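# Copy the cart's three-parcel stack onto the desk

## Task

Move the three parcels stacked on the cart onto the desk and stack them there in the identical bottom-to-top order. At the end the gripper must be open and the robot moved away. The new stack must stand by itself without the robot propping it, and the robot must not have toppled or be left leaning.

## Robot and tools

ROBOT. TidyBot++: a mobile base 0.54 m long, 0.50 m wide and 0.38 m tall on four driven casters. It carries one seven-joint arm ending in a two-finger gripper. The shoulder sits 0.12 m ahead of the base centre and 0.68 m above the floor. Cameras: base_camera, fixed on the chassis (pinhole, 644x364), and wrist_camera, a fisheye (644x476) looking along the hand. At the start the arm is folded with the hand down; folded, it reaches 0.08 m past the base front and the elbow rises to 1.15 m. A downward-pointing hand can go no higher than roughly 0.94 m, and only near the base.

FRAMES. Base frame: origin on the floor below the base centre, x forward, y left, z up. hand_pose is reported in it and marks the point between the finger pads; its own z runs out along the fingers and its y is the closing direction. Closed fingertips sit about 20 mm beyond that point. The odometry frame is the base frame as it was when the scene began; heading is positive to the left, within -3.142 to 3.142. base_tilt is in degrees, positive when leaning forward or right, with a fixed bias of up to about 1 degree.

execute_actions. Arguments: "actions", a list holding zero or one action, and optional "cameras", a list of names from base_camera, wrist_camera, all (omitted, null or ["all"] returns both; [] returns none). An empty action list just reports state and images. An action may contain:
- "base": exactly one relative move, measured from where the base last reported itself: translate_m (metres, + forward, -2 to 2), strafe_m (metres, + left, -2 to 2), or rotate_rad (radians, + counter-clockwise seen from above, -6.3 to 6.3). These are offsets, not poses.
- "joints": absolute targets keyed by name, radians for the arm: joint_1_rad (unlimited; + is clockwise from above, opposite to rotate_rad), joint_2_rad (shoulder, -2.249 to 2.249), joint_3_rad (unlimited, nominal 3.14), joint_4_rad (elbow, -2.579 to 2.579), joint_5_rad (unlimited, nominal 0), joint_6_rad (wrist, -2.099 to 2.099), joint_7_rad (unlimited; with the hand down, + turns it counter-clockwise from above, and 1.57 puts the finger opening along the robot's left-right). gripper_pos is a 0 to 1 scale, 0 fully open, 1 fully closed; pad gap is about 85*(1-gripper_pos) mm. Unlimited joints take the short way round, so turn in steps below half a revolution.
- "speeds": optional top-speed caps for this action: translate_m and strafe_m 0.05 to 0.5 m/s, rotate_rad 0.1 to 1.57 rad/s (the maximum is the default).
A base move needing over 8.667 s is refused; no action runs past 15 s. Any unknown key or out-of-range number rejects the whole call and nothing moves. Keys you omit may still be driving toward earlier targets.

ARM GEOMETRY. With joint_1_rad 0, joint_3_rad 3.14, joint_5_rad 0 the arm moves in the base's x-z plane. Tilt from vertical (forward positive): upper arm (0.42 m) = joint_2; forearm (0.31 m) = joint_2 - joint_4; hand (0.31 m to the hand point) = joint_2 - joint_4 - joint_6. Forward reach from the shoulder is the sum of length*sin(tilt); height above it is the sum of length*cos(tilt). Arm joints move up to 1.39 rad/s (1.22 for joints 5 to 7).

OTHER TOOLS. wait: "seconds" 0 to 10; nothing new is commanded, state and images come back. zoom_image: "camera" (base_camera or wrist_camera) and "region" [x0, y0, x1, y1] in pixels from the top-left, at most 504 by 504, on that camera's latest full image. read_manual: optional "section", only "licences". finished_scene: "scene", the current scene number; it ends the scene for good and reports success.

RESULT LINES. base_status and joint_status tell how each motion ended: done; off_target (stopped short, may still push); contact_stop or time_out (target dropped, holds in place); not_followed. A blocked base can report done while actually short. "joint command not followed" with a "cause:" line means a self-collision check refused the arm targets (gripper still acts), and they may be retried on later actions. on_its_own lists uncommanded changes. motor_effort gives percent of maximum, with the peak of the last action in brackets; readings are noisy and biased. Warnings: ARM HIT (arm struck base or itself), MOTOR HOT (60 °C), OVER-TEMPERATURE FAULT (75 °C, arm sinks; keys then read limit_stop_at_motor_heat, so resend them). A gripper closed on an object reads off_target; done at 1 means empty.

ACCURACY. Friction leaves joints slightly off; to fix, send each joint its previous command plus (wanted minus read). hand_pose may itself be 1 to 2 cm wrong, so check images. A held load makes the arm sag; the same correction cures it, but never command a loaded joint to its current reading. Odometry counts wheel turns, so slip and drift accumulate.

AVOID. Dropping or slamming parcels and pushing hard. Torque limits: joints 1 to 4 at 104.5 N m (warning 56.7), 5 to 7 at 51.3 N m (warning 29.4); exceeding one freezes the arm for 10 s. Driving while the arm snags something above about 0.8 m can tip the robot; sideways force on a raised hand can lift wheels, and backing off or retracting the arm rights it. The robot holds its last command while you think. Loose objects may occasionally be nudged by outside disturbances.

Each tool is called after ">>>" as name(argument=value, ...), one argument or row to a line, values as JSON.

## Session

>>> execute_actions(
  actions=[],
)

Scene clock: 0.00 s.
base_odometry: x=+0.000 y=+0.000 heading=+0.000 (m, m, rad; odometry frame)
base_tilt: forward=-0.5 right=+0.3 (deg)
base_status: not commanded
joint_positions: joint_1_rad=-0.050 joint_2_rad=-0.310 joint_3_rad=+3.179 joint_4_rad=-2.540 joint_5_rad=+0.057 joint_6_rad=-0.836 joint_7_rad=+1.563 gripper_pos=+0.000
joint_status: not commanded
motor_effort: joint_1_rad=-1 joint_2_rad=-2 joint_3_rad=+0 joint_4_rad=+14 joint_5_rad=-1 joint_6_rad=+3 joint_7_rad=+0 (%)
hand_pose: x=+0.2636 y=-0.0085 z=+0.5800 quat_wxyz=(+0.016, +0.999, +0.021, +0.038) (m; base frame)
pictures: base_camera, wrist_camera
Images, in order (width x height): base_camera 644x364, wrist_camera 644x476.

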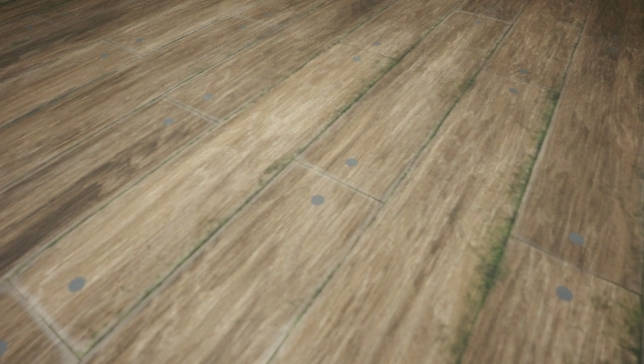

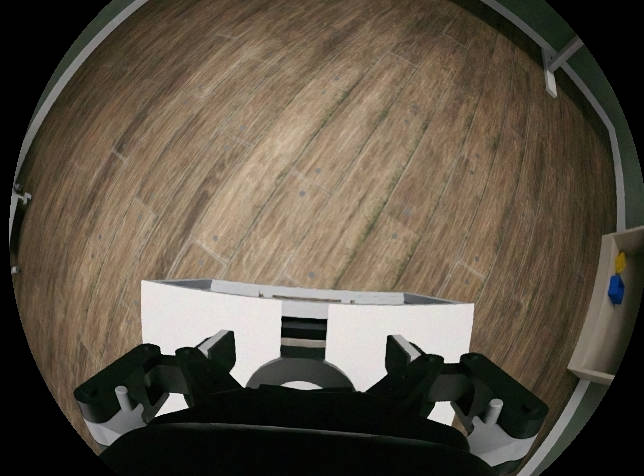

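>>> execute_actions(
  actions=[
    {"base":{"rotate_rad":1.02},"joints":{"joint_1_rad":0,"joint_2_rad":-0.2,"joint_3_rad":3.13,"joint_4_rad":-1.6,"joint_5_rad":-0.02,"joint_6_rad":-0.6,"joint_7_rad":1.57}},
  ],
)

Scene clock: 2.50 s.
base_odometry: x=+0.000 y=+0.000 heading=+1.019 (m, m, rad; odometry frame)
base_tilt: forward=-0.4 right=+0.3 (deg)
base_status: done
joint_positions: joint_1_rad=-0.014 joint_2_rad=-0.213 joint_3_rad=+3.141 joint_4_rad=-1.608 joint_5_rad=+0.022 joint_6_rad=-0.627 joint_7_rad=+1.563 gripper_pos=+0.000
joint_status: all done
motor_effort: joint_1_rad=-1(0) joint_2_rad=-12(12) joint_3_rad=+0(1) joint_4_rad=+21(21) joint_5_rad=-1(0) joint_6_rad=+11(9) joint_7_rad=+1(1) (%)
hand_pose: x=+0.6196 y=+0.0043 z=+1.0124 quat_wxyz=(+0.004, +0.847, +0.007, +0.531) (m; base frame)
pictures: base_camera, wrist_camera
Images, in order (width x height): base_camera 644x364, wrist_camera 644x476.

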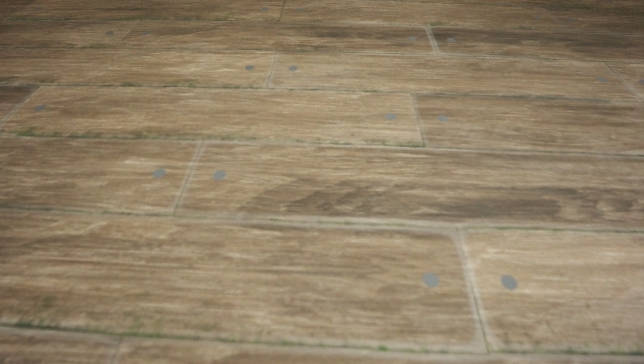

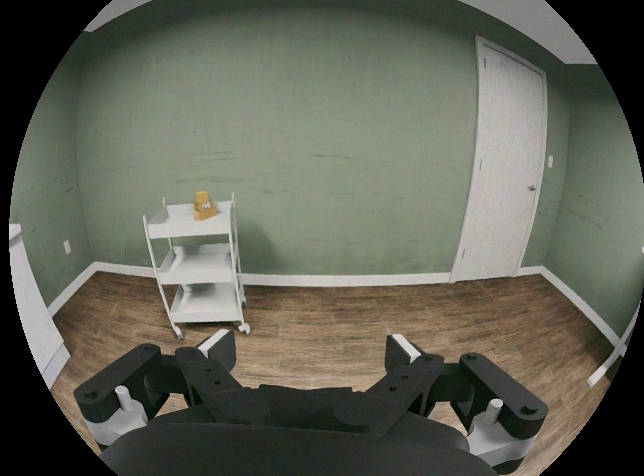

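>>> execute_actions(
  actions=[
    {"base":{"translate_m":1.2},"joints":{"joint_1_rad":-0.9,"joint_6_rad":-0.95}},
  ],
  cameras=["wrist_camera"],
)

Scene clock: 6.53 s.
base_odometry: x=+0.628 y=+1.023 heading=+1.020 (m, m, rad; odometry frame)
base_tilt: forward=-0.4 right=+0.2 (deg)
base_status: done
joint_positions: joint_1_rad=-0.889 joint_2_rad=-0.203 joint_3_rad=+3.139 joint_4_rad=-1.608 joint_5_rad=+0.019 joint_6_rad=-0.921 joint_7_rad=+1.563 gripper_pos=+0.000
joint_status: all done
motor_effort: joint_1_rad=-1(2) joint_2_rad=-11(13) joint_3_rad=+0(1) joint_4_rad=+20(22) joint_5_rad=+0(0) joint_6_rad=+9(10) joint_7_rad=+1(1) (%)
hand_pose: x=+0.4054 y=+0.3495 z=+0.9329 quat_wxyz=(-0.164, +0.829, +0.395, +0.362) (m; base frame)
pictures: wrist_camera
Images, in order (width x height): wrist_camera 644x476.

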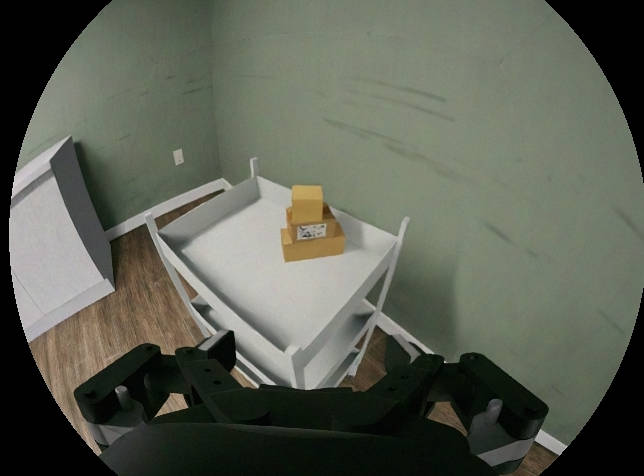

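>>> execute_actions(
  actions=[
    {"base":{"rotate_rad":-0.88},"joints":{"joint_1_rad":0.015,"joint_5_rad":-0.04}},
  ],
  cameras=[],
)

>>> execute_actions(
  actions=[
    {"base":{"translate_m":-0.92}},
  ],
  cameras=[],
)

>>> execute_actions(
  actions=[
    {"base":{"strafe_m":0.85}},
  ],
)

Scene clock: 11.17 s.
base_odometry: x=+0.628 y=+1.023 heading=+0.141 (m, m, rad; odometry frame)
base_tilt: forward=-0.4 right=+0.3 (deg)
base_status: done
joint_positions: joint_1_rad=+0.003 joint_2_rad=-0.200 joint_3_rad=+3.133 joint_4_rad=-1.608 joint_5_rad=+0.002 joint_6_rad=-0.921 joint_7_rad=+1.563 gripper_pos=+0.000
joint_status: all done
motor_effort: joint_1_rad=-1(3) joint_2_rad=-12(14) joint_3_rad=+0(2) joint_4_rad=+20(21) joint_5_rad=+0(0) joint_6_rad=+8(9) joint_7_rad=+1(1) (%)
hand_pose: x=+0.5716 y=+0.0035 z=+0.9313 quat_wxyz=(-0.001, +0.919, -0.001, +0.395) (m; base frame)
pictures: none
No camera images: the call's "cameras" was empty. Leave "cameras" out to get every camera's image.

Scene clock: 14.37 s.
base_odometry: x=-0.283 y=+0.895 heading=+0.140 (m, m, rad; odometry frame)
base_tilt: forward=-0.5 right=+0.3 (deg)
base_status: done
joint_positions: joint_1_rad=+0.003 joint_2_rad=-0.202 joint_3_rad=+3.133 joint_4_rad=-1.607 joint_5_rad=+0.001 joint_6_rad=-0.925 joint_7_rad=+1.563 gripper_pos=+0.000
joint_status: not commanded
motor_effort: joint_1_rad=-1(1) joint_2_rad=-12(16) joint_3_rad=+1(1) joint_4_rad=+20(21) joint_5_rad=-1(1) joint_6_rad=+9(10) joint_7_rad=+0(1) (%)
hand_pose: x=+0.5703 y=+0.0037 z=+0.9314 quat_wxyz=(-0.001, +0.919, -0.001, +0.394) (m; base frame)
pictures: none
No camera images: the call's "cameras" was empty. Leave "cameras" out to get every camera's image.

Scene clock: 17.43 s.
base_odometry: x=-0.402 y=+1.737 heading=+0.140 (m, m, rad; odometry frame)
base_tilt: forward=-0.4 right=+0.2 (deg)
base_status: done
joint_positions: joint_1_rad=+0.006 joint_2_rad=-0.202 joint_3_rad=+3.133 joint_4_rad=-1.607 joint_5_rad=-0.003 joint_6_rad=-0.925 joint_7_rad=+1.563 gripper_pos=+0.000
joint_status: not commanded
motor_effort: joint_1_rad=+0(3) joint_2_rad=-12(13) joint_3_rad=+1(3) joint_4_rad=+21(21) joint_5_rad=-1(2) joint_6_rad=+9(9) joint_7_rad=+0(0) (%)
hand_pose: x=+0.5703 y=+0.0036 z=+0.9313 quat_wxyz=(-0.003, +0.919, -0.002, +0.394) (m; base frame)
pictures: base_camera, wrist_camera
Images, in order (width x height): base_camera 644x364, wrist_camera 644x476.

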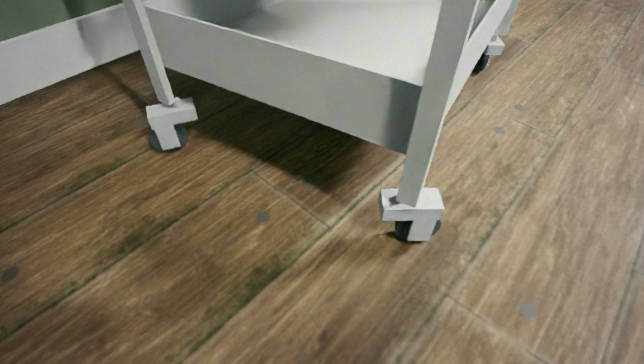

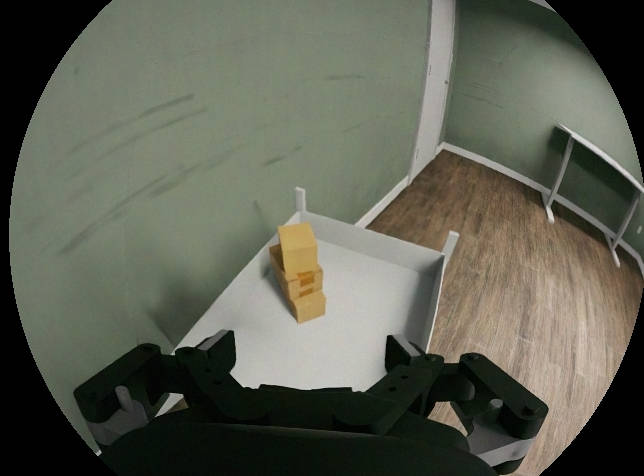

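>>> execute_actions(
  actions=[
    {"base":{"rotate_rad":0.35}},
  ],
  cameras=[],
)

>>> execute_actions(
  actions=[
    {"base":{"strafe_m":-0.235},"joints":{"joint_2_rad":-0.08,"joint_4_rad":-1.75,"joint_6_rad":-0.64}},
  ],
)

Scene clock: 19.07 s.
base_odometry: x=-0.402 y=+1.737 heading=+0.489 (m, m, rad; odometry frame)
base_tilt: forward=-0.4 right=+0.3 (deg)
base_status: done
joint_positions: joint_1_rad=+0.008 joint_2_rad=-0.202 joint_3_rad=+3.128 joint_4_rad=-1.607 joint_5_rad=-0.004 joint_6_rad=-0.925 joint_7_rad=+1.563 gripper_pos=+0.000
joint_status: not commanded
motor_effort: joint_1_rad=-1(1) joint_2_rad=-11(13) joint_3_rad=+0(2) joint_4_rad=+20(21) joint_5_rad=-1(1) joint_6_rad=+9(9) joint_7_rad=+1(0) (%)
hand_pose: x=+0.5703 y=+0.0053 z=+0.9313 quat_wxyz=(-0.003, +0.919, -0.001, +0.394) (m; base frame)
pictures: none
No camera images: the call's "cameras" was empty. Leave "cameras" out to get every camera's image.

Scene clock: 20.80 s.
base_odometry: x=-0.292 y=+1.529 heading=+0.490 (m, m, rad; odometry frame)
base_tilt: forward=-0.5 right=+0.3 (deg)
base_status: done
joint_positions: joint_1_rad=+0.012 joint_2_rad=-0.076 joint_3_rad=+3.130 joint_4_rad=-1.746 joint_5_rad=-0.004 joint_6_rad=-0.667 joint_7_rad=+1.563 gripper_pos=+0.000
joint_status: all done
motor_effort: joint_1_rad=-1(2) joint_2_rad=-16(19) joint_3_rad=+0(3) joint_4_rad=+21(23) joint_5_rad=-1(1) joint_6_rad=+9(9) joint_7_rad=+0(0) (%)
hand_pose: x=+0.6240 y=+0.0022 z=+0.8543 quat_wxyz=(-0.003, +0.920, -0.005, +0.391) (m; base frame)
pictures: base_camera, wrist_camera
Images, in order (width x height): base_camera 644x364, wrist_camera 644x476.

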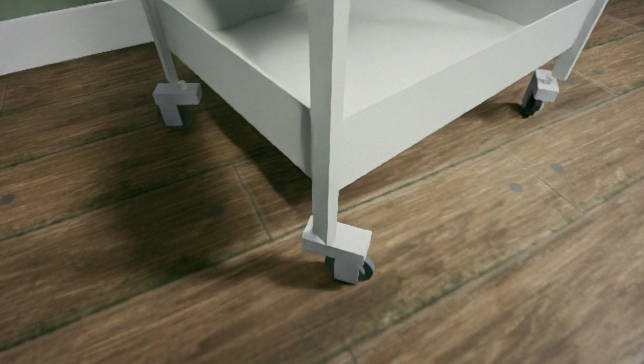

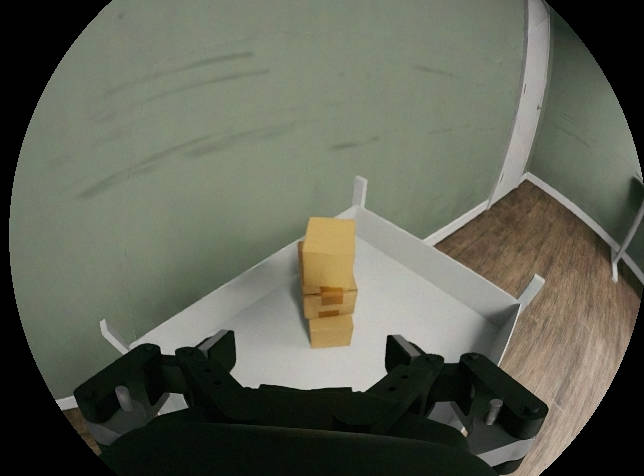

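>>> execute_actions(
  actions=[
    {"base":{"rotate_rad":0.1}},
  ],
  cameras=[],
)

>>> execute_actions(
  actions=[
    {"base":{"strafe_m":-0.088},"joints":{"joint_2_rad":0.01,"joint_4_rad":-1.9,"joint_6_rad":-0.395}},
  ],
  cameras=["wrist_camera"],
)

Scene clock: 22.23 s.
base_odometry: x=-0.292 y=+1.529 heading=+0.590 (m, m, rad; odometry frame)
base_tilt: forward=-0.4 right=+0.3 (deg)
base_status: done
joint_positions: joint_1_rad=+0.011 joint_2_rad=-0.076 joint_3_rad=+3.126 joint_4_rad=-1.746 joint_5_rad=-0.004 joint_6_rad=-0.667 joint_7_rad=+1.563 gripper_pos=+0.000
joint_status: not commanded
motor_effort: joint_1_rad=-1(1) joint_2_rad=-16(17) joint_3_rad=+0(2) joint_4_rad=+21(21) joint_5_rad=-1(1) joint_6_rad=+8(8) joint_7_rad=+0(1) (%)
hand_pose: x=+0.6239 y=+0.0049 z=+0.8543 quat_wxyz=(-0.004, +0.920, -0.002, +0.391) (m; base frame)
pictures: none
No camera images: the call's "cameras" was empty. Leave "cameras" out to get every camera's image.

Scene clock: 23.43 s.
base_odometry: x=-0.243 y=+1.456 heading=+0.591 (m, m, rad; odometry frame)
base_tilt: forward=-0.4 right=+0.3 (deg)
base_status: done
joint_positions: joint_1_rad=+0.014 joint_2_rad=+0.012 joint_3_rad=+3.129 joint_4_rad=-1.896 joint_5_rad=-0.004 joint_6_rad=-0.425 joint_7_rad=+1.563 gripper_pos=+0.000
joint_status: all done
motor_effort: joint_1_rad=-1(2) joint_2_rad=-19(20) joint_3_rad=+0(3) joint_4_rad=+20(21) joint_5_rad=+0(0) joint_6_rad=+9(9) joint_7_rad=+1(1) (%)
hand_pose: x=+0.6457 y=+0.0013 z=+0.7838 quat_wxyz=(-0.003, +0.919, -0.006, +0.394) (m; base frame)
pictures: wrist_camera
Images, in order (width x height): wrist_camera 644x476.

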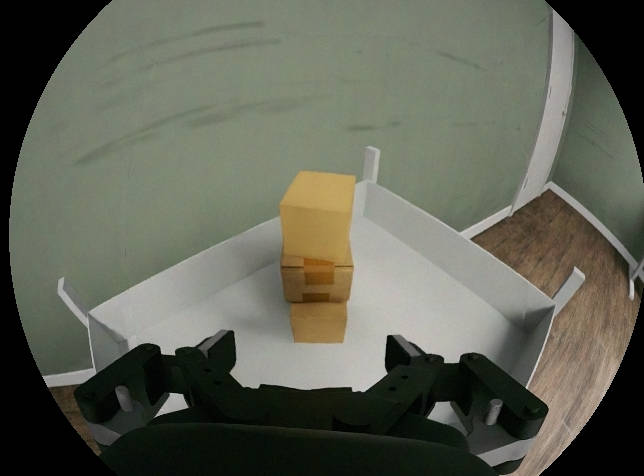

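>>> execute_actions(
  actions=[
    {"base":{"translate_m":0.04},"speeds":{"translate_m":0.1},"joints":{"joint_2_rad":0.06,"joint_4_rad":-1.953,"joint_6_rad":-0.29}},
  ],
  cameras=["wrist_camera"],
)

Scene clock: 24.83 s.
base_odometry: x=-0.209 y=+1.478 heading=+0.591 (m, m, rad; odometry frame)
base_tilt: forward=-0.4 right=+0.3 (deg)
base_status: done
joint_positions: joint_1_rad=+0.014 joint_2_rad=+0.063 joint_3_rad=+3.129 joint_4_rad=-1.944 joint_5_rad=-0.004 joint_6_rad=-0.316 joint_7_rad=+1.563 gripper_pos=+0.000
joint_status: all done
motor_effort: joint_1_rad=-1(0) joint_2_rad=-19(23) joint_3_rad=+0(0) joint_4_rad=+19(21) joint_5_rad=-1(0) joint_6_rad=+9(9) joint_7_rad=+0(1) (%)
hand_pose: x=+0.6577 y=+0.0011 z=+0.7564 quat_wxyz=(-0.003, +0.917, -0.006, +0.398) (m; base frame)
pictures: wrist_camera
Images, in order (width x height): wrist_camera 644x476.

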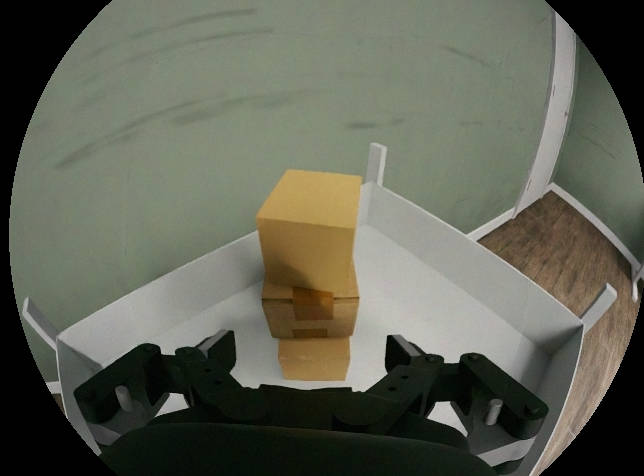

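>>> execute_actions(
  actions=[
    {"base":{"translate_m":0.042},"speeds":{"translate_m":0.08},"joints":{"joint_2_rad":0.08}},
  ],
  cameras=["wrist_camera"],
)

>>> execute_actions(
  actions=[
    {"joints":{"gripper_pos":1}},
  ],
  cameras=["wrist_camera"],
)

Scene clock: 26.13 s.
base_odometry: x=-0.174 y=+1.502 heading=+0.590 (m, m, rad; odometry frame)
base_tilt: forward=-0.4 right=+0.3 (deg)
base_status: done
joint_positions: joint_1_rad=+0.014 joint_2_rad=+0.076 joint_3_rad=+3.129 joint_4_rad=-1.944 joint_5_rad=-0.004 joint_6_rad=-0.316 joint_7_rad=+1.563 gripper_pos=+0.000
joint_status: all done
motor_effort: joint_1_rad=-1(2) joint_2_rad=-19(23) joint_3_rad=+0(1) joint_4_rad=+19(20) joint_5_rad=-1(1) joint_6_rad=+9(9) joint_7_rad=+0(1) (%)
hand_pose: x=+0.6584 y=+0.0011 z=+0.7493 quat_wxyz=(-0.003, +0.920, -0.006, +0.392) (m; base frame)
pictures: wrist_camera
Images, in order (width x height): wrist_camera 644x476.

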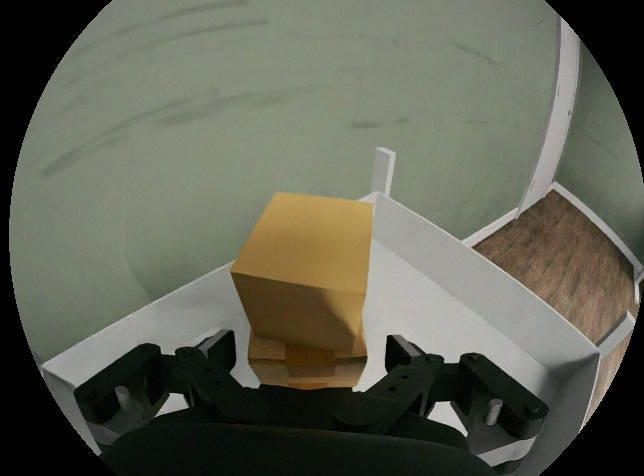

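Scene clock: 27.23 s.
base_odometry: x=-0.174 y=+1.502 heading=+0.590 (m, m, rad; odometry frame)
base_tilt: forward=-0.4 right=+0.2 (deg)
base_status: not commanded
joint_positions: joint_1_rad=+0.014 joint_2_rad=+0.075 joint_3_rad=+3.129 joint_4_rad=-1.944 joint_5_rad=-0.004 joint_6_rad=-0.314 joint_7_rad=+1.563 gripper_pos=+0.361
joint_status: gripper_pos off_target (ended at +0.361, target +1.000)
motor_effort: joint_1_rad=+0(0) joint_2_rad=-19(20) joint_3_rad=+0(0) joint_4_rad=+18(20) joint_5_rad=-1(1) joint_6_rad=+8(9) joint_7_rad=+1(0) (%)
hand_pose: x=+0.6588 y=+0.0011 z=+0.7501 quat_wxyz=(-0.003, +0.919, -0.006, +0.393) (m; base frame)
pictures: wrist_camera
Images, in order (width x height): wrist_camera 644x476.

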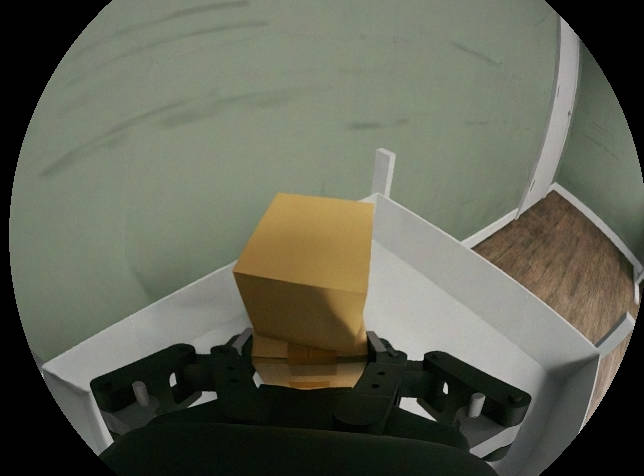

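>>> execute_actions(
  actions=[
    {"joints":{"joint_2_rad":0.03,"joint_4_rad":-1.78,"joint_6_rad":-0.545}},
  ],
  cameras=[],
)

>>> execute_actions(
  actions=[
    {"joints":{"joint_2_rad":0.0,"joint_4_rad":-1.58,"joint_6_rad":-0.775}},
  ],
  cameras=[],
)

>>> execute_actions(
  actions=[
    {"base":{"translate_m":-0.5},"speeds":{"translate_m":0.35},"joints":{"joint_2_rad":-0.03,"joint_4_rad":-1.38,"joint_6_rad":-1.005}},
  ],
  cameras=[],
)

>>> execute_actions(
  actions=[
    {"base":{"rotate_rad":-1.21},"speeds":{"rotate_rad":0.7},"joints":{"joint_2_rad":-0.04,"joint_4_rad":-1.18,"joint_6_rad":-1.215}},
  ],
  cameras=[],
)

>>> execute_actions(
  actions=[
    {"base":{"translate_m":1.2},"speeds":{"translate_m":0.4},"joints":{"joint_4_rad":-0.97,"joint_6_rad":-1.425}},
  ],
)

Scene clock: 29.27 s.
base_odometry: x=-0.174 y=+1.502 heading=+0.590 (m, m, rad; odometry frame)
base_tilt: forward=-0.4 right=+0.3 (deg)
base_status: not commanded
joint_positions: joint_1_rad=+0.014 joint_2_rad=+0.042 joint_3_rad=+3.129 joint_4_rad=-1.794 joint_5_rad=-0.004 joint_6_rad=-0.522 joint_7_rad=+1.563 gripper_pos=+0.361
joint_status: all done
motor_effort: joint_1_rad=+0(0) joint_2_rad=-21(24) joint_3_rad=+0(0) joint_4_rad=+21(23) joint_5_rad=-1(0) joint_6_rad=+10(10) joint_7_rad=+1(1) (%)
hand_pose: x=+0.6595 y=+0.0013 z=+0.7993 quat_wxyz=(-0.003, +0.924, -0.006, +0.382) (m; base frame)
pictures: none
No camera images: the call's "cameras" was empty. Leave "cameras" out to get every camera's image.

Scene clock: 30.47 s.
base_odometry: x=-0.174 y=+1.502 heading=+0.590 (m, m, rad; odometry frame)
base_tilt: forward=-0.4 right=+0.3 (deg)
base_status: not commanded
joint_positions: joint_1_rad=+0.014 joint_2_rad=+0.012 joint_3_rad=+3.129 joint_4_rad=-1.594 joint_5_rad=-0.004 joint_6_rad=-0.752 joint_7_rad=+1.563 gripper_pos=+0.361
joint_status: all done
motor_effort: joint_1_rad=-1(1) joint_2_rad=-21(23) joint_3_rad=+0(0) joint_4_rad=+22(22) joint_5_rad=-1(1) joint_6_rad=+10(10) joint_7_rad=+0(1) (%)
hand_pose: x=+0.6577 y=+0.0016 z=+0.8712 quat_wxyz=(-0.003, +0.924, -0.005, +0.382) (m; base frame)
pictures: none
No camera images: the call's "cameras" was empty. Leave "cameras" out to get every camera's image.

Scene clock: 33.03 s.
base_odometry: x=-0.589 y=+1.223 heading=+0.590 (m, m, rad; odometry frame)
base_tilt: forward=-0.4 right=+0.3 (deg)
base_status: done
joint_positions: joint_1_rad=+0.014 joint_2_rad=-0.023 joint_3_rad=+3.129 joint_4_rad=-1.392 joint_5_rad=-0.005 joint_6_rad=-0.987 joint_7_rad=+1.563 gripper_pos=+0.361
joint_status: all done
motor_effort: joint_1_rad=+0(1) joint_2_rad=-19(25) joint_3_rad=+0(2) joint_4_rad=+22(23) joint_5_rad=+0(1) joint_6_rad=+10(10) joint_7_rad=+0(1) (%)
hand_pose: x=+0.6372 y=+0.0020 z=+0.9455 quat_wxyz=(-0.004, +0.924, -0.005, +0.383) (m; base frame)
pictures: none
No camera images: the call's "cameras" was empty. Leave "cameras" out to get every camera's image.

Scene clock: 35.50 s.
base_odometry: x=-0.589 y=+1.223 heading=-0.619 (m, m, rad; odometry frame)
base_tilt: forward=-0.4 right=+0.3 (deg)
base_status: done
joint_positions: joint_1_rad=+0.015 joint_2_rad=-0.027 joint_3_rad=+3.130 joint_4_rad=-1.195 joint_5_rad=-0.006 joint_6_rad=-1.192 joint_7_rad=+1.563 gripper_pos=+0.361
joint_status: all done
motor_effort: joint_1_rad=+0(3) joint_2_rad=-18(21) joint_3_rad=+0(3) joint_4_rad=+21(22) joint_5_rad=+0(2) joint_6_rad=+10(10) joint_7_rad=+0(1) (%)
hand_pose: x=+0.6160 y=+0.0013 z=+1.0047 quat_wxyz=(-0.003, +0.925, -0.005, +0.381) (m; base frame)
pictures: none
No camera images: the call's "cameras" was empty. Leave "cameras" out to get every camera's image.

Scene clock: 39.67 s.
base_odometry: x=+0.388 y=+0.526 heading=-0.620 (m, m, rad; odometry frame)
base_tilt: forward=-0.4 right=+0.3 (deg)
base_status: done
joint_positions: joint_1_rad=+0.015 joint_2_rad=-0.031 joint_3_rad=+3.130 joint_4_rad=-0.983 joint_5_rad=-0.006 joint_6_rad=-1.405 joint_7_rad=+1.563 gripper_pos=+0.361
joint_status: all done
motor_effort: joint_1_rad=+0(0) joint_2_rad=-15(19) joint_3_rad=+0(1) joint_4_rad=+18(21) joint_5_rad=+0(1) joint_6_rad=+10(10) joint_7_rad=+1(1) (%)
hand_pose: x=+0.5819 y=+0.0016 z=+1.0642 quat_wxyz=(-0.003, +0.924, -0.005, +0.382) (m; base frame)
pictures: base_camera, wrist_camera
Images, in order (width x height): base_camera 644x364, wrist_camera 644x476.

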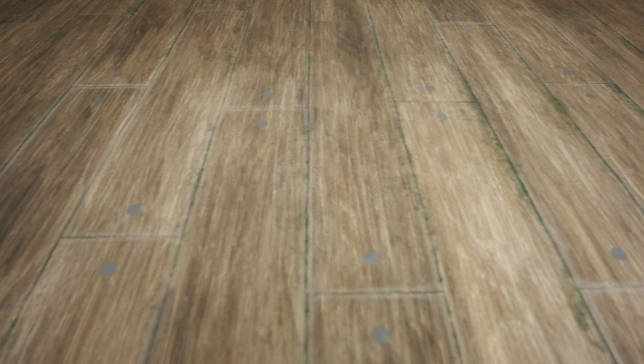

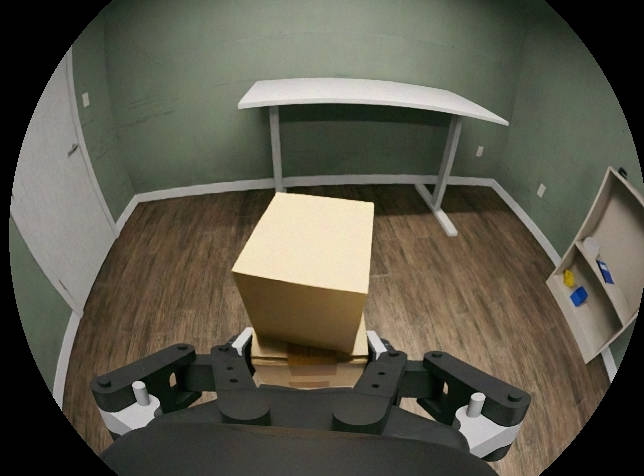

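>>> execute_actions(
  actions=[
    {"base":{"translate_m":1.08},"speeds":{"translate_m":0.4}},
  ],
)

Scene clock: 43.77 s.
base_odometry: x=+1.267 y=-0.103 heading=-0.620 (m, m, rad; odometry frame)
base_tilt: forward=-0.4 right=+0.3 (deg)
base_status: done
joint_positions: joint_1_rad=+0.015 joint_2_rad=-0.031 joint_3_rad=+3.130 joint_4_rad=-0.983 joint_5_rad=-0.006 joint_6_rad=-1.408 joint_7_rad=+1.563 gripper_pos=+0.361
joint_status: not commanded
motor_effort: joint_1_rad=-1(0) joint_2_rad=-16(19) joint_3_rad=+0(1) joint_4_rad=+19(20) joint_5_rad=+0(1) joint_6_rad=+9(10) joint_7_rad=+0(1) (%)
hand_pose: x=+0.5814 y=+0.0016 z=+1.0636 quat_wxyz=(-0.003, +0.925, -0.005, +0.381) (m; base frame)
pictures: base_camera, wrist_camera
Images, in order (width x height): base_camera 644x364, wrist_camera 644x476.

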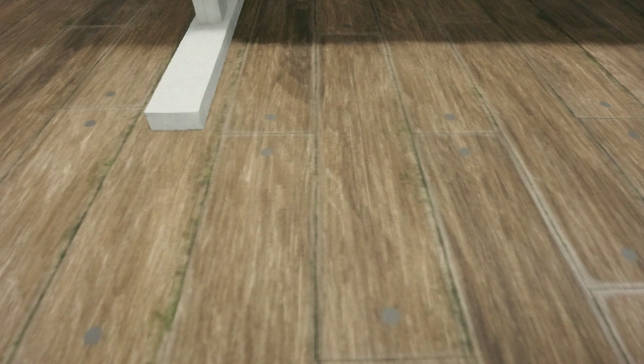

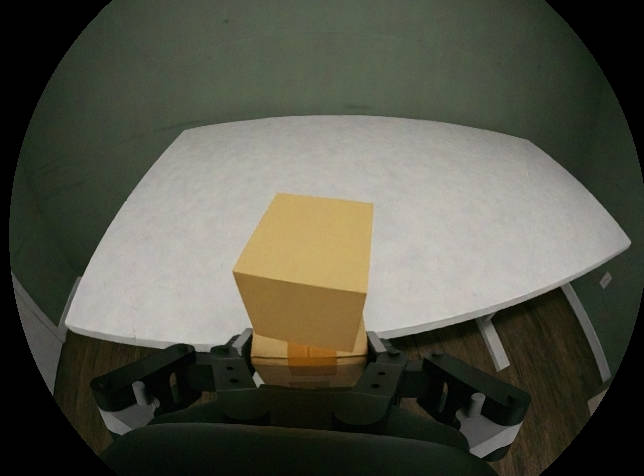

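>>> execute_actions(
  actions=[
    {"base":{"translate_m":0.1},"speeds":{"translate_m":0.15},"joints":{"joint_4_rad":-1.1,"joint_6_rad":-1.235}},
  ],
  cameras=[],
)

>>> execute_actions(
  actions=[
    {"joints":{"joint_4_rad":-1.24,"joint_6_rad":-1.095}},
  ],
  cameras=[],
)

>>> execute_actions(
  actions=[
    {"joints":{"joint_4_rad":-1.31,"joint_6_rad":-1.025}},
  ],
  cameras=["wrist_camera"],
)

Scene clock: 45.57 s.
base_odometry: x=+1.348 y=-0.161 heading=-0.621 (m, m, rad; odometry frame)
base_tilt: forward=-0.4 right=+0.3 (deg)
base_status: done
joint_positions: joint_1_rad=+0.015 joint_2_rad=-0.030 joint_3_rad=+3.130 joint_4_rad=-1.101 joint_5_rad=-0.006 joint_6_rad=-1.268 joint_7_rad=+1.563 gripper_pos=+0.361
joint_status: all done
motor_effort: joint_1_rad=-1(0) joint_2_rad=-17(21) joint_3_rad=+0(1) joint_4_rad=+20(21) joint_5_rad=-1(1) joint_6_rad=+10(9) joint_7_rad=+1(0) (%)
hand_pose: x=+0.6061 y=+0.0014 z=+1.0367 quat_wxyz=(-0.003, +0.921, -0.005, +0.391) (m; base frame)
pictures: none
No camera images: the call's "cameras" was empty. Leave "cameras" out to get every camera's image.

Scene clock: 46.60 s.
base_odometry: x=+1.348 y=-0.161 heading=-0.621 (m, m, rad; odometry frame)
base_tilt: forward=-0.5 right=+0.2 (deg)
base_status: not commanded
joint_positions: joint_1_rad=+0.015 joint_2_rad=-0.030 joint_3_rad=+3.130 joint_4_rad=-1.242 joint_5_rad=-0.006 joint_6_rad=-1.132 joint_7_rad=+1.563 gripper_pos=+0.361
joint_status: all done
motor_effort: joint_1_rad=-1(1) joint_2_rad=-18(20) joint_3_rad=+0(0) joint_4_rad=+21(23) joint_5_rad=-1(1) joint_6_rad=+10(10) joint_7_rad=+0(1) (%)
hand_pose: x=+0.6234 y=+0.0013 z=+0.9953 quat_wxyz=(-0.003, +0.922, -0.005, +0.388) (m; base frame)
pictures: none
No camera images: the call's "cameras" was empty. Leave "cameras" out to get every camera's image.

Scene clock: 47.40 s.
base_odometry: x=+1.348 y=-0.161 heading=-0.621 (m, m, rad; odometry frame)
base_tilt: forward=-0.4 right=+0.3 (deg)
base_status: not commanded
joint_positions: joint_1_rad=+0.015 joint_2_rad=-0.033 joint_3_rad=+3.130 joint_4_rad=-1.297 joint_5_rad=-0.006 joint_6_rad=-1.054 joint_7_rad=+1.563 gripper_pos=+0.361
joint_status: all done
motor_effort: joint_1_rad=-1(1) joint_2_rad=-17(18) joint_3_rad=+0(0) joint_4_rad=+20(21) joint_5_rad=+0(1) joint_6_rad=+9(10) joint_7_rad=+0(0) (%)
hand_pose: x=+0.6331 y=+0.0012 z=+0.9858 quat_wxyz=(-0.003, +0.916, -0.005, +0.400) (m; base frame)
pictures: wrist_camera
Images, in order (width x height): wrist_camera 644x476.

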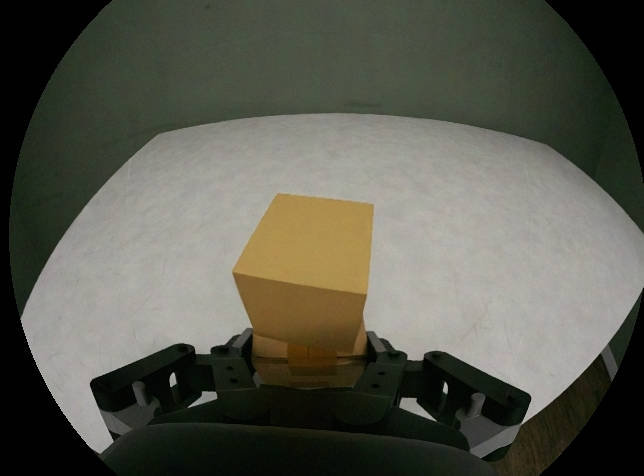

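>>> execute_actions(
  actions=[
    {"joints":{"gripper_pos":0,"joint_4_rad":-1.29}},
  ],
  cameras=["wrist_camera"],
)

>>> execute_actions(
  actions=[
    {"base":{"translate_m":-2.0}},
  ],
  cameras=[],
)

>>> execute_actions(
  actions=[
    {"base":{"translate_m":-0.38}},
  ],
  cameras=[],
)

>>> execute_actions(
  actions=[
    {"base":{"rotate_rad":1.21},"joints":{"joint_2_rad":-0.03,"joint_4_rad":-1.68,"joint_6_rad":-0.66}},
  ],
  cameras=[],
)

>>> execute_actions(
  actions=[
    {"base":{"translate_m":0.47}},
  ],
)

Scene clock: 49.07 s.
base_odometry: x=+1.348 y=-0.161 heading=-0.621 (m, m, rad; odometry frame)
base_tilt: forward=-0.5 right=+0.2 (deg)
base_status: not commanded
joint_positions: joint_1_rad=+0.015 joint_2_rad=-0.033 joint_3_rad=+3.130 joint_4_rad=-1.295 joint_5_rad=-0.006 joint_6_rad=-1.054 joint_7_rad=+1.563 gripper_pos=+0.000
joint_status: all done
motor_effort: joint_1_rad=-1(1) joint_2_rad=-17(19) joint_3_rad=+0(0) joint_4_rad=+20(22) joint_5_rad=-1(1) joint_6_rad=+9(10) joint_7_rad=+0(1) (%)
hand_pose: x=+0.6331 y=+0.0012 z=+0.9869 quat_wxyz=(-0.003, +0.916, -0.005, +0.401) (m; base frame)
pictures: wrist_camera
Images, in order (width x height): wrist_camera 644x476.

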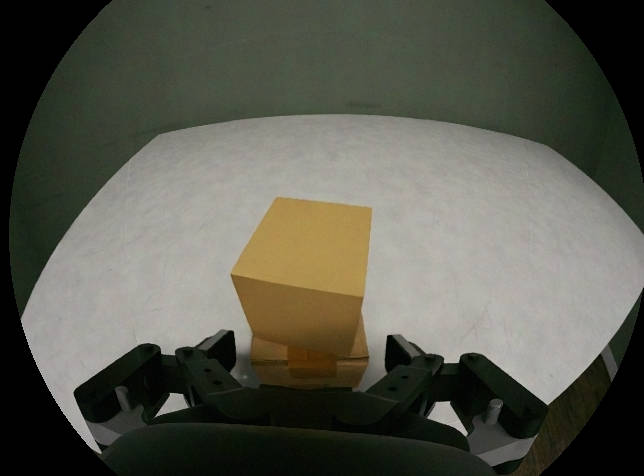

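Scene clock: 54.43 s.
base_odometry: x=-0.277 y=+1.005 heading=-0.622 (m, m, rad; odometry frame)
base_tilt: forward=-0.5 right=+0.3 (deg)
base_status: done
joint_positions: joint_1_rad=+0.015 joint_2_rad=-0.042 joint_3_rad=+3.130 joint_4_rad=-1.295 joint_5_rad=-0.006 joint_6_rad=-1.050 joint_7_rad=+1.563 gripper_pos=+0.000
joint_status: not commanded
motor_effort: joint_1_rad=-1(2) joint_2_rad=-17(21) joint_3_rad=+0(3) joint_4_rad=+20(21) joint_5_rad=+0(1) joint_6_rad=+9(10) joint_7_rad=+0(0) (%)
hand_pose: x=+0.6314 y=+0.0013 z=+0.9922 quat_wxyz=(-0.004, +0.913, -0.005, +0.407) (m; base frame)
pictures: none
No camera images: the call's "cameras" was empty. Leave "cameras" out to get every camera's image.

Scene clock: 56.63 s.
base_odometry: x=-0.586 y=+1.226 heading=-0.622 (m, m, rad; odometry frame)
base_tilt: forward=-0.5 right=+0.3 (deg)
base_status: done
joint_positions: joint_1_rad=+0.015 joint_2_rad=-0.046 joint_3_rad=+3.130 joint_4_rad=-1.295 joint_5_rad=-0.006 joint_6_rad=-1.049 joint_7_rad=+1.563 gripper_pos=+0.000
joint_status: not commanded
motor_effort: joint_1_rad=-1(0) joint_2_rad=-16(19) joint_3_rad=+0(1) joint_4_rad=+20(21) joint_5_rad=+0(1) joint_6_rad=+9(10) joint_7_rad=+0(0) (%)
hand_pose: x=+0.6304 y=+0.0013 z=+0.9946 quat_wxyz=(-0.004, +0.912, -0.005, +0.409) (m; base frame)
pictures: none
No camera images: the call's "cameras" was empty. Leave "cameras" out to get every camera's image.

Scene clock: 58.67 s.
base_odometry: x=-0.586 y=+1.226 heading=+0.587 (m, m, rad; odometry frame)
base_tilt: forward=-0.5 right=+0.3 (deg)
base_status: done
joint_positions: joint_1_rad=+0.010 joint_2_rad=-0.024 joint_3_rad=+3.125 joint_4_rad=-1.670 joint_5_rad=-0.006 joint_6_rad=-0.688 joint_7_rad=+1.563 gripper_pos=+0.000
joint_status: all done
motor_effort: joint_1_rad=-1(2) joint_2_rad=-18(21) joint_3_rad=+0(2) joint_4_rad=+21(21) joint_5_rad=-1(2) joint_6_rad=+9(9) joint_7_rad=+1(1) (%)
hand_pose: x=+0.6468 y=+0.0062 z=+0.8636 quat_wxyz=(-0.005, +0.920, -0.002, +0.393) (m; base frame)
pictures: none
No camera images: the call's "cameras" was empty. Leave "cameras" out to get every camera's image.

Scene clock: 60.97 s.
base_odometry: x=-0.195 y=+1.487 heading=+0.588 (m, m, rad; odometry frame)
base_tilt: forward=-0.4 right=+0.3 (deg)
base_status: done
joint_positions: joint_1_rad=+0.010 joint_2_rad=-0.024 joint_3_rad=+3.125 joint_4_rad=-1.672 joint_5_rad=-0.006 joint_6_rad=-0.685 joint_7_rad=+1.563 gripper_pos=+0.000
joint_status: not commanded
motor_effort: joint_1_rad=-1(1) joint_2_rad=-18(21) joint_3_rad=+0(1) joint_4_rad=+21(22) joint_5_rad=-1(1) joint_6_rad=+9(9) joint_7_rad=+1(0) (%)
hand_pose: x=+0.6474 y=+0.0062 z=+0.8634 quat_wxyz=(-0.005, +0.919, -0.002, +0.394) (m; base frame)
pictures: base_camera, wrist_camera
Images, in order (width x height): base_camera 644x364, wrist_camera 644x476.

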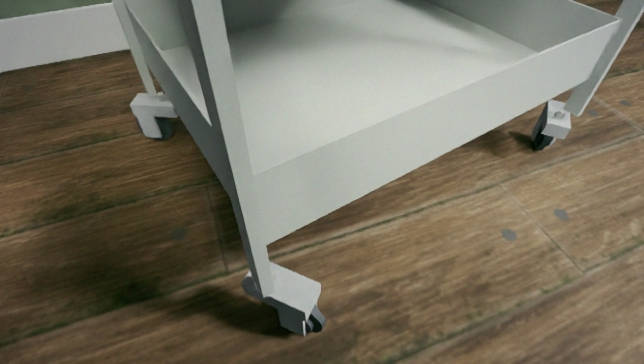

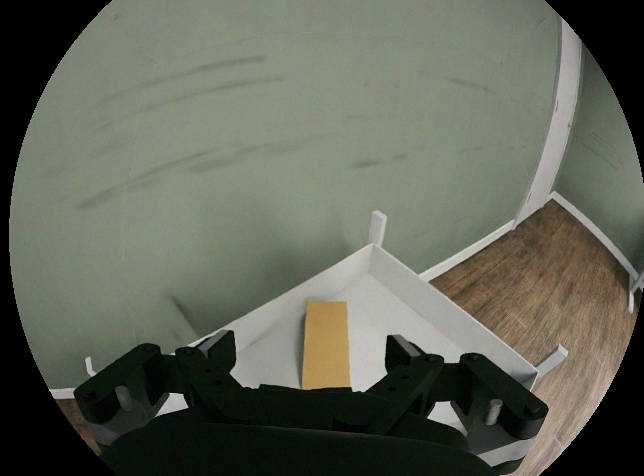

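>>> execute_actions(
  actions=[
    {"base":{"strafe_m":-0.008},"joints":{"joint_2_rad":0.125,"joint_4_rad":-1.94,"joint_6_rad":-0.24}},
  ],
  cameras=["wrist_camera"],
)

Scene clock: 62.67 s.
base_odometry: x=-0.191 y=+1.481 heading=+0.588 (m, m, rad; odometry frame)
base_tilt: forward=-0.4 right=+0.3 (deg)
base_status: done
joint_positions: joint_1_rad=+0.011 joint_2_rad=+0.127 joint_3_rad=+3.126 joint_4_rad=-1.936 joint_5_rad=-0.006 joint_6_rad=-0.269 joint_7_rad=+1.563 gripper_pos=+0.000
joint_status: all done
motor_effort: joint_1_rad=-1(4) joint_2_rad=-21(24) joint_3_rad=+0(3) joint_4_rad=+19(21) joint_5_rad=-1(1) joint_6_rad=+9(10) joint_7_rad=+1(1) (%)
hand_pose: x=+0.6743 y=+0.0044 z=+0.7359 quat_wxyz=(-0.005, +0.919, -0.004, +0.394) (m; base frame)
pictures: wrist_camera
Images, in order (width x height): wrist_camera 644x476.

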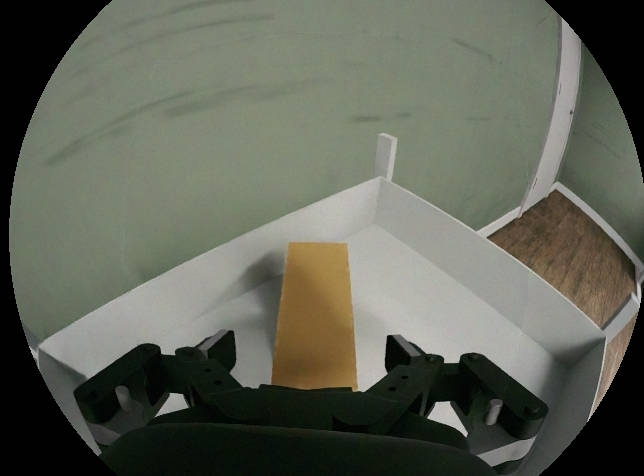

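>>> execute_actions(
  actions=[
    {"joints":{"joint_2_rad":0.172,"joint_4_rad":-2.015,"joint_6_rad":-0.125}},
  ],
  cameras=["wrist_camera"],
)

>>> execute_actions(
  actions=[
    {"joints":{"gripper_pos":1}},
  ],
  cameras=["wrist_camera"],
)

Scene clock: 64.00 s.
base_odometry: x=-0.191 y=+1.481 heading=+0.588 (m, m, rad; odometry frame)
base_tilt: forward=-0.4 right=+0.3 (deg)
base_status: not commanded
joint_positions: joint_1_rad=+0.011 joint_2_rad=+0.169 joint_3_rad=+3.126 joint_4_rad=-2.009 joint_5_rad=-0.006 joint_6_rad=-0.154 joint_7_rad=+1.563 gripper_pos=+0.000
joint_status: all done
motor_effort: joint_1_rad=+0(1) joint_2_rad=-22(25) joint_3_rad=+0(0) joint_4_rad=+18(19) joint_5_rad=+0(0) joint_6_rad=+8(10) joint_7_rad=+0(1) (%)
hand_pose: x=+0.6731 y=+0.0042 z=+0.7027 quat_wxyz=(-0.005, +0.919, -0.005, +0.394) (m; base frame)
pictures: wrist_camera
Images, in order (width x height): wrist_camera 644x476.

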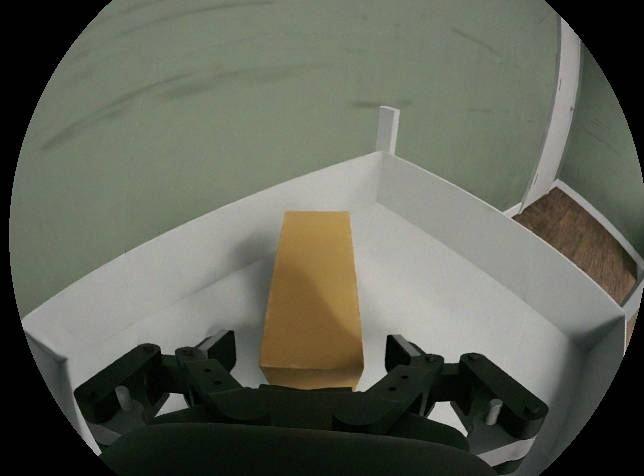

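Scene clock: 65.10 s.
base_odometry: x=-0.191 y=+1.481 heading=+0.588 (m, m, rad; odometry frame)
base_tilt: forward=-0.4 right=+0.3 (deg)
base_status: not commanded
joint_positions: joint_1_rad=+0.011 joint_2_rad=+0.168 joint_3_rad=+3.126 joint_4_rad=-2.009 joint_5_rad=-0.006 joint_6_rad=-0.152 joint_7_rad=+1.563 gripper_pos=+0.455
joint_status: gripper_pos off_target (ended at +0.455, target +1.000)
motor_effort: joint_1_rad=-1(1) joint_2_rad=-22(23) joint_3_rad=-1(1) joint_4_rad=+18(20) joint_5_rad=-1(1) joint_6_rad=+9(11) joint_7_rad=+0(0) (%)
hand_pose: x=+0.6735 y=+0.0042 z=+0.7034 quat_wxyz=(-0.005, +0.919, -0.005, +0.395) (m; base frame)
pictures: wrist_camera
Images, in order (width x height): wrist_camera 644x476.

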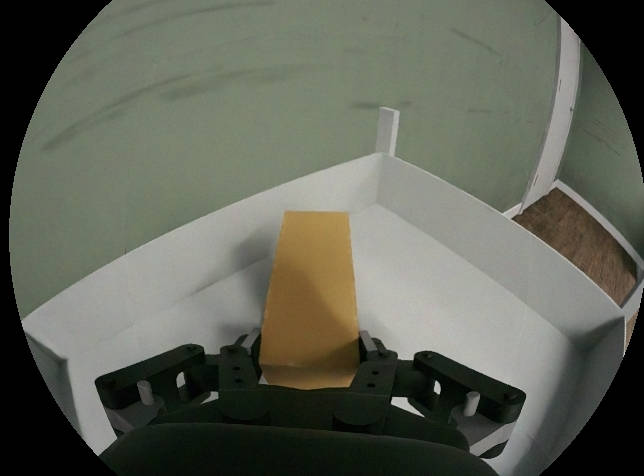

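>>> execute_actions(
  actions=[
    {"joints":{"joint_2_rad":0.0,"joint_4_rad":-1.58,"joint_6_rad":-0.785}},
  ],
  cameras=[],
)

>>> execute_actions(
  actions=[
    {"base":{"translate_m":-0.7},"joints":{"joint_2_rad":-0.04,"joint_4_rad":-1.05,"joint_6_rad":-1.355}},
  ],
  cameras=[],
)

>>> execute_actions(
  actions=[
    {"base":{"rotate_rad":-1.21},"speeds":{"rotate_rad":1.0}},
  ],
  cameras=[],
)

>>> execute_actions(
  actions=[
    {"base":{"translate_m":2.0}},
  ],
)

Scene clock: 67.20 s.
base_odometry: x=-0.191 y=+1.481 heading=+0.588 (m, m, rad; odometry frame)
base_tilt: forward=-0.4 right=+0.2 (deg)
base_status: not commanded
joint_positions: joint_1_rad=+0.011 joint_2_rad=+0.008 joint_3_rad=+3.126 joint_4_rad=-1.595 joint_5_rad=-0.006 joint_6_rad=-0.764 joint_7_rad=+1.563 gripper_pos=+0.455
joint_status: all done
motor_effort: joint_1_rad=-1(1) joint_2_rad=-20(25) joint_3_rad=+0(0) joint_4_rad=+22(22) joint_5_rad=-1(0) joint_6_rad=+10(10) joint_7_rad=+1(0) (%)
hand_pose: x=+0.6543 y=+0.0053 z=+0.8703 quat_wxyz=(-0.005, +0.926, -0.003, +0.378) (m; base frame)
pictures: none
No camera images: the call's "cameras" was empty. Leave "cameras" out to get every camera's image.

Scene clock: 72.23 s.
base_odometry: x=-0.771 y=+1.093 heading=+0.592 (m, m, rad; odometry frame)
base_tilt: forward=-0.5 right=+0.3 (deg)
base_status: translate_m time_out (by the wheels' count: -0.698 of -0.700)
joint_positions: joint_1_rad=+0.012 joint_2_rad=-0.038 joint_3_rad=+3.127 joint_4_rad=-1.062 joint_5_rad=-0.014 joint_6_rad=-1.339 joint_7_rad=+1.563 gripper_pos=+0.455
joint_status: all done
motor_effort: joint_1_rad=-1(5) joint_2_rad=-17(25) joint_3_rad=+0(6) joint_4_rad=+20(23) joint_5_rad=-1(3) joint_6_rad=+10(12) joint_7_rad=+0(0) (%)
hand_pose: x=+0.5898 y=+0.0068 z=+1.0441 quat_wxyz=(-0.008, +0.925, -0.001, +0.379) (m; base frame)
pictures: none
No camera images: the call's "cameras" was empty. Leave "cameras" out to get every camera's image.

not run: a stop came earlier in this reply.

not run: a stop came earlier in this reply.

>>> execute_actions(
  actions=[
    {"base":{"translate_m":0.15}},
  ],
  cameras=[],
)

>>> execute_actions(
  actions=[
    {"base":{"rotate_rad":-1.21},"speeds":{"rotate_rad":1.0}},
  ],
  cameras=[],
)

>>> execute_actions(
  actions=[
    {"base":{"translate_m":1.7}},
  ],
)

Scene clock: 74.10 s.
base_odometry: x=-0.646 y=+1.177 heading=+0.591 (m, m, rad; odometry frame)
base_tilt: forward=-0.5 right=+0.3 (deg)
base_status: done
joint_positions: joint_1_rad=+0.012 joint_2_rad=-0.029 joint_3_rad=+3.127 joint_4_rad=-1.062 joint_5_rad=-0.014 joint_6_rad=-1.340 joint_7_rad=+1.563 gripper_pos=+0.455
joint_status: not commanded
motor_effort: joint_1_rad=-1(2) joint_2_rad=-17(20) joint_3_rad=+0(2) joint_4_rad=+19(20) joint_5_rad=+0(1) joint_6_rad=+9(10) joint_7_rad=+1(0) (%)
hand_pose: x=+0.5932 y=+0.0067 z=+1.0396 quat_wxyz=(-0.009, +0.927, -0.001, +0.375) (m; base frame)
pictures: none
No camera images: the call's "cameras" was empty. Leave "cameras" out to get every camera's image.

Scene clock: 76.23 s.
base_odometry: x=-0.646 y=+1.177 heading=-0.618 (m, m, rad; odometry frame)
base_tilt: forward=-0.5 right=+0.3 (deg)
base_status: done
joint_positions: joint_1_rad=+0.014 joint_2_rad=-0.029 joint_3_rad=+3.128 joint_4_rad=-1.062 joint_5_rad=-0.014 joint_6_rad=-1.340 joint_7_rad=+1.563 gripper_pos=+0.455
joint_status: not commanded
motor_effort: joint_1_rad=-1(2) joint_2_rad=-17(18) joint_3_rad=+0(3) joint_4_rad=+19(20) joint_5_rad=+0(2) joint_6_rad=+10(10) joint_7_rad=+1(0) (%)
hand_pose: x=+0.5932 y=+0.0056 z=+1.0396 quat_wxyz=(-0.008, +0.927, -0.003, +0.375) (m; base frame)
pictures: none
No camera images: the call's "cameras" was empty. Leave "cameras" out to get every camera's image.

Scene clock: 81.00 s.
base_odometry: x=+0.738 y=+0.190 heading=-0.619 (m, m, rad; odometry frame)
base_tilt: forward=-0.5 right=+0.2 (deg)
base_status: done
joint_positions: joint_1_rad=+0.014 joint_2_rad=-0.031 joint_3_rad=+3.128 joint_4_rad=-1.062 joint_5_rad=-0.014 joint_6_rad=-1.340 joint_7_rad=+1.563 gripper_pos=+0.455
joint_status: not commanded
motor_effort: joint_1_rad=-1(0) joint_2_rad=-16(20) joint_3_rad=+0(1) joint_4_rad=+19(20) joint_5_rad=-1(1) joint_6_rad=+10(10) joint_7_rad=+1(0) (%)
hand_pose: x=+0.5922 y=+0.0056 z=+1.0405 quat_wxyz=(-0.008, +0.927, -0.003, +0.376) (m; base frame)
pictures: base_camera, wrist_camera
Images, in order (width x height): base_camera 644x364, wrist_camera 644x476.

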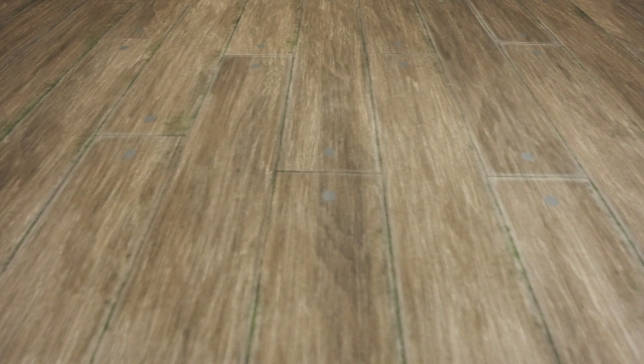

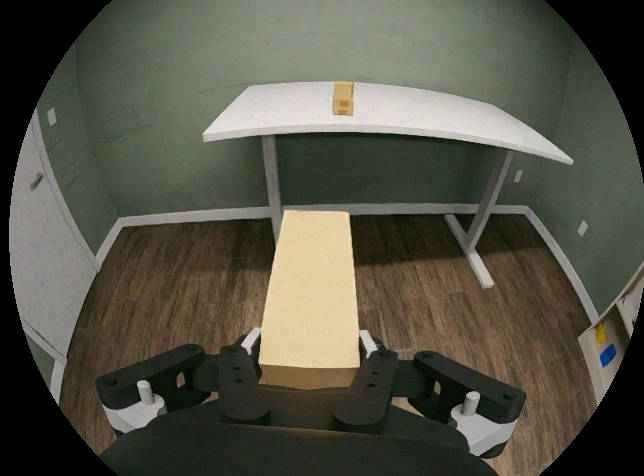

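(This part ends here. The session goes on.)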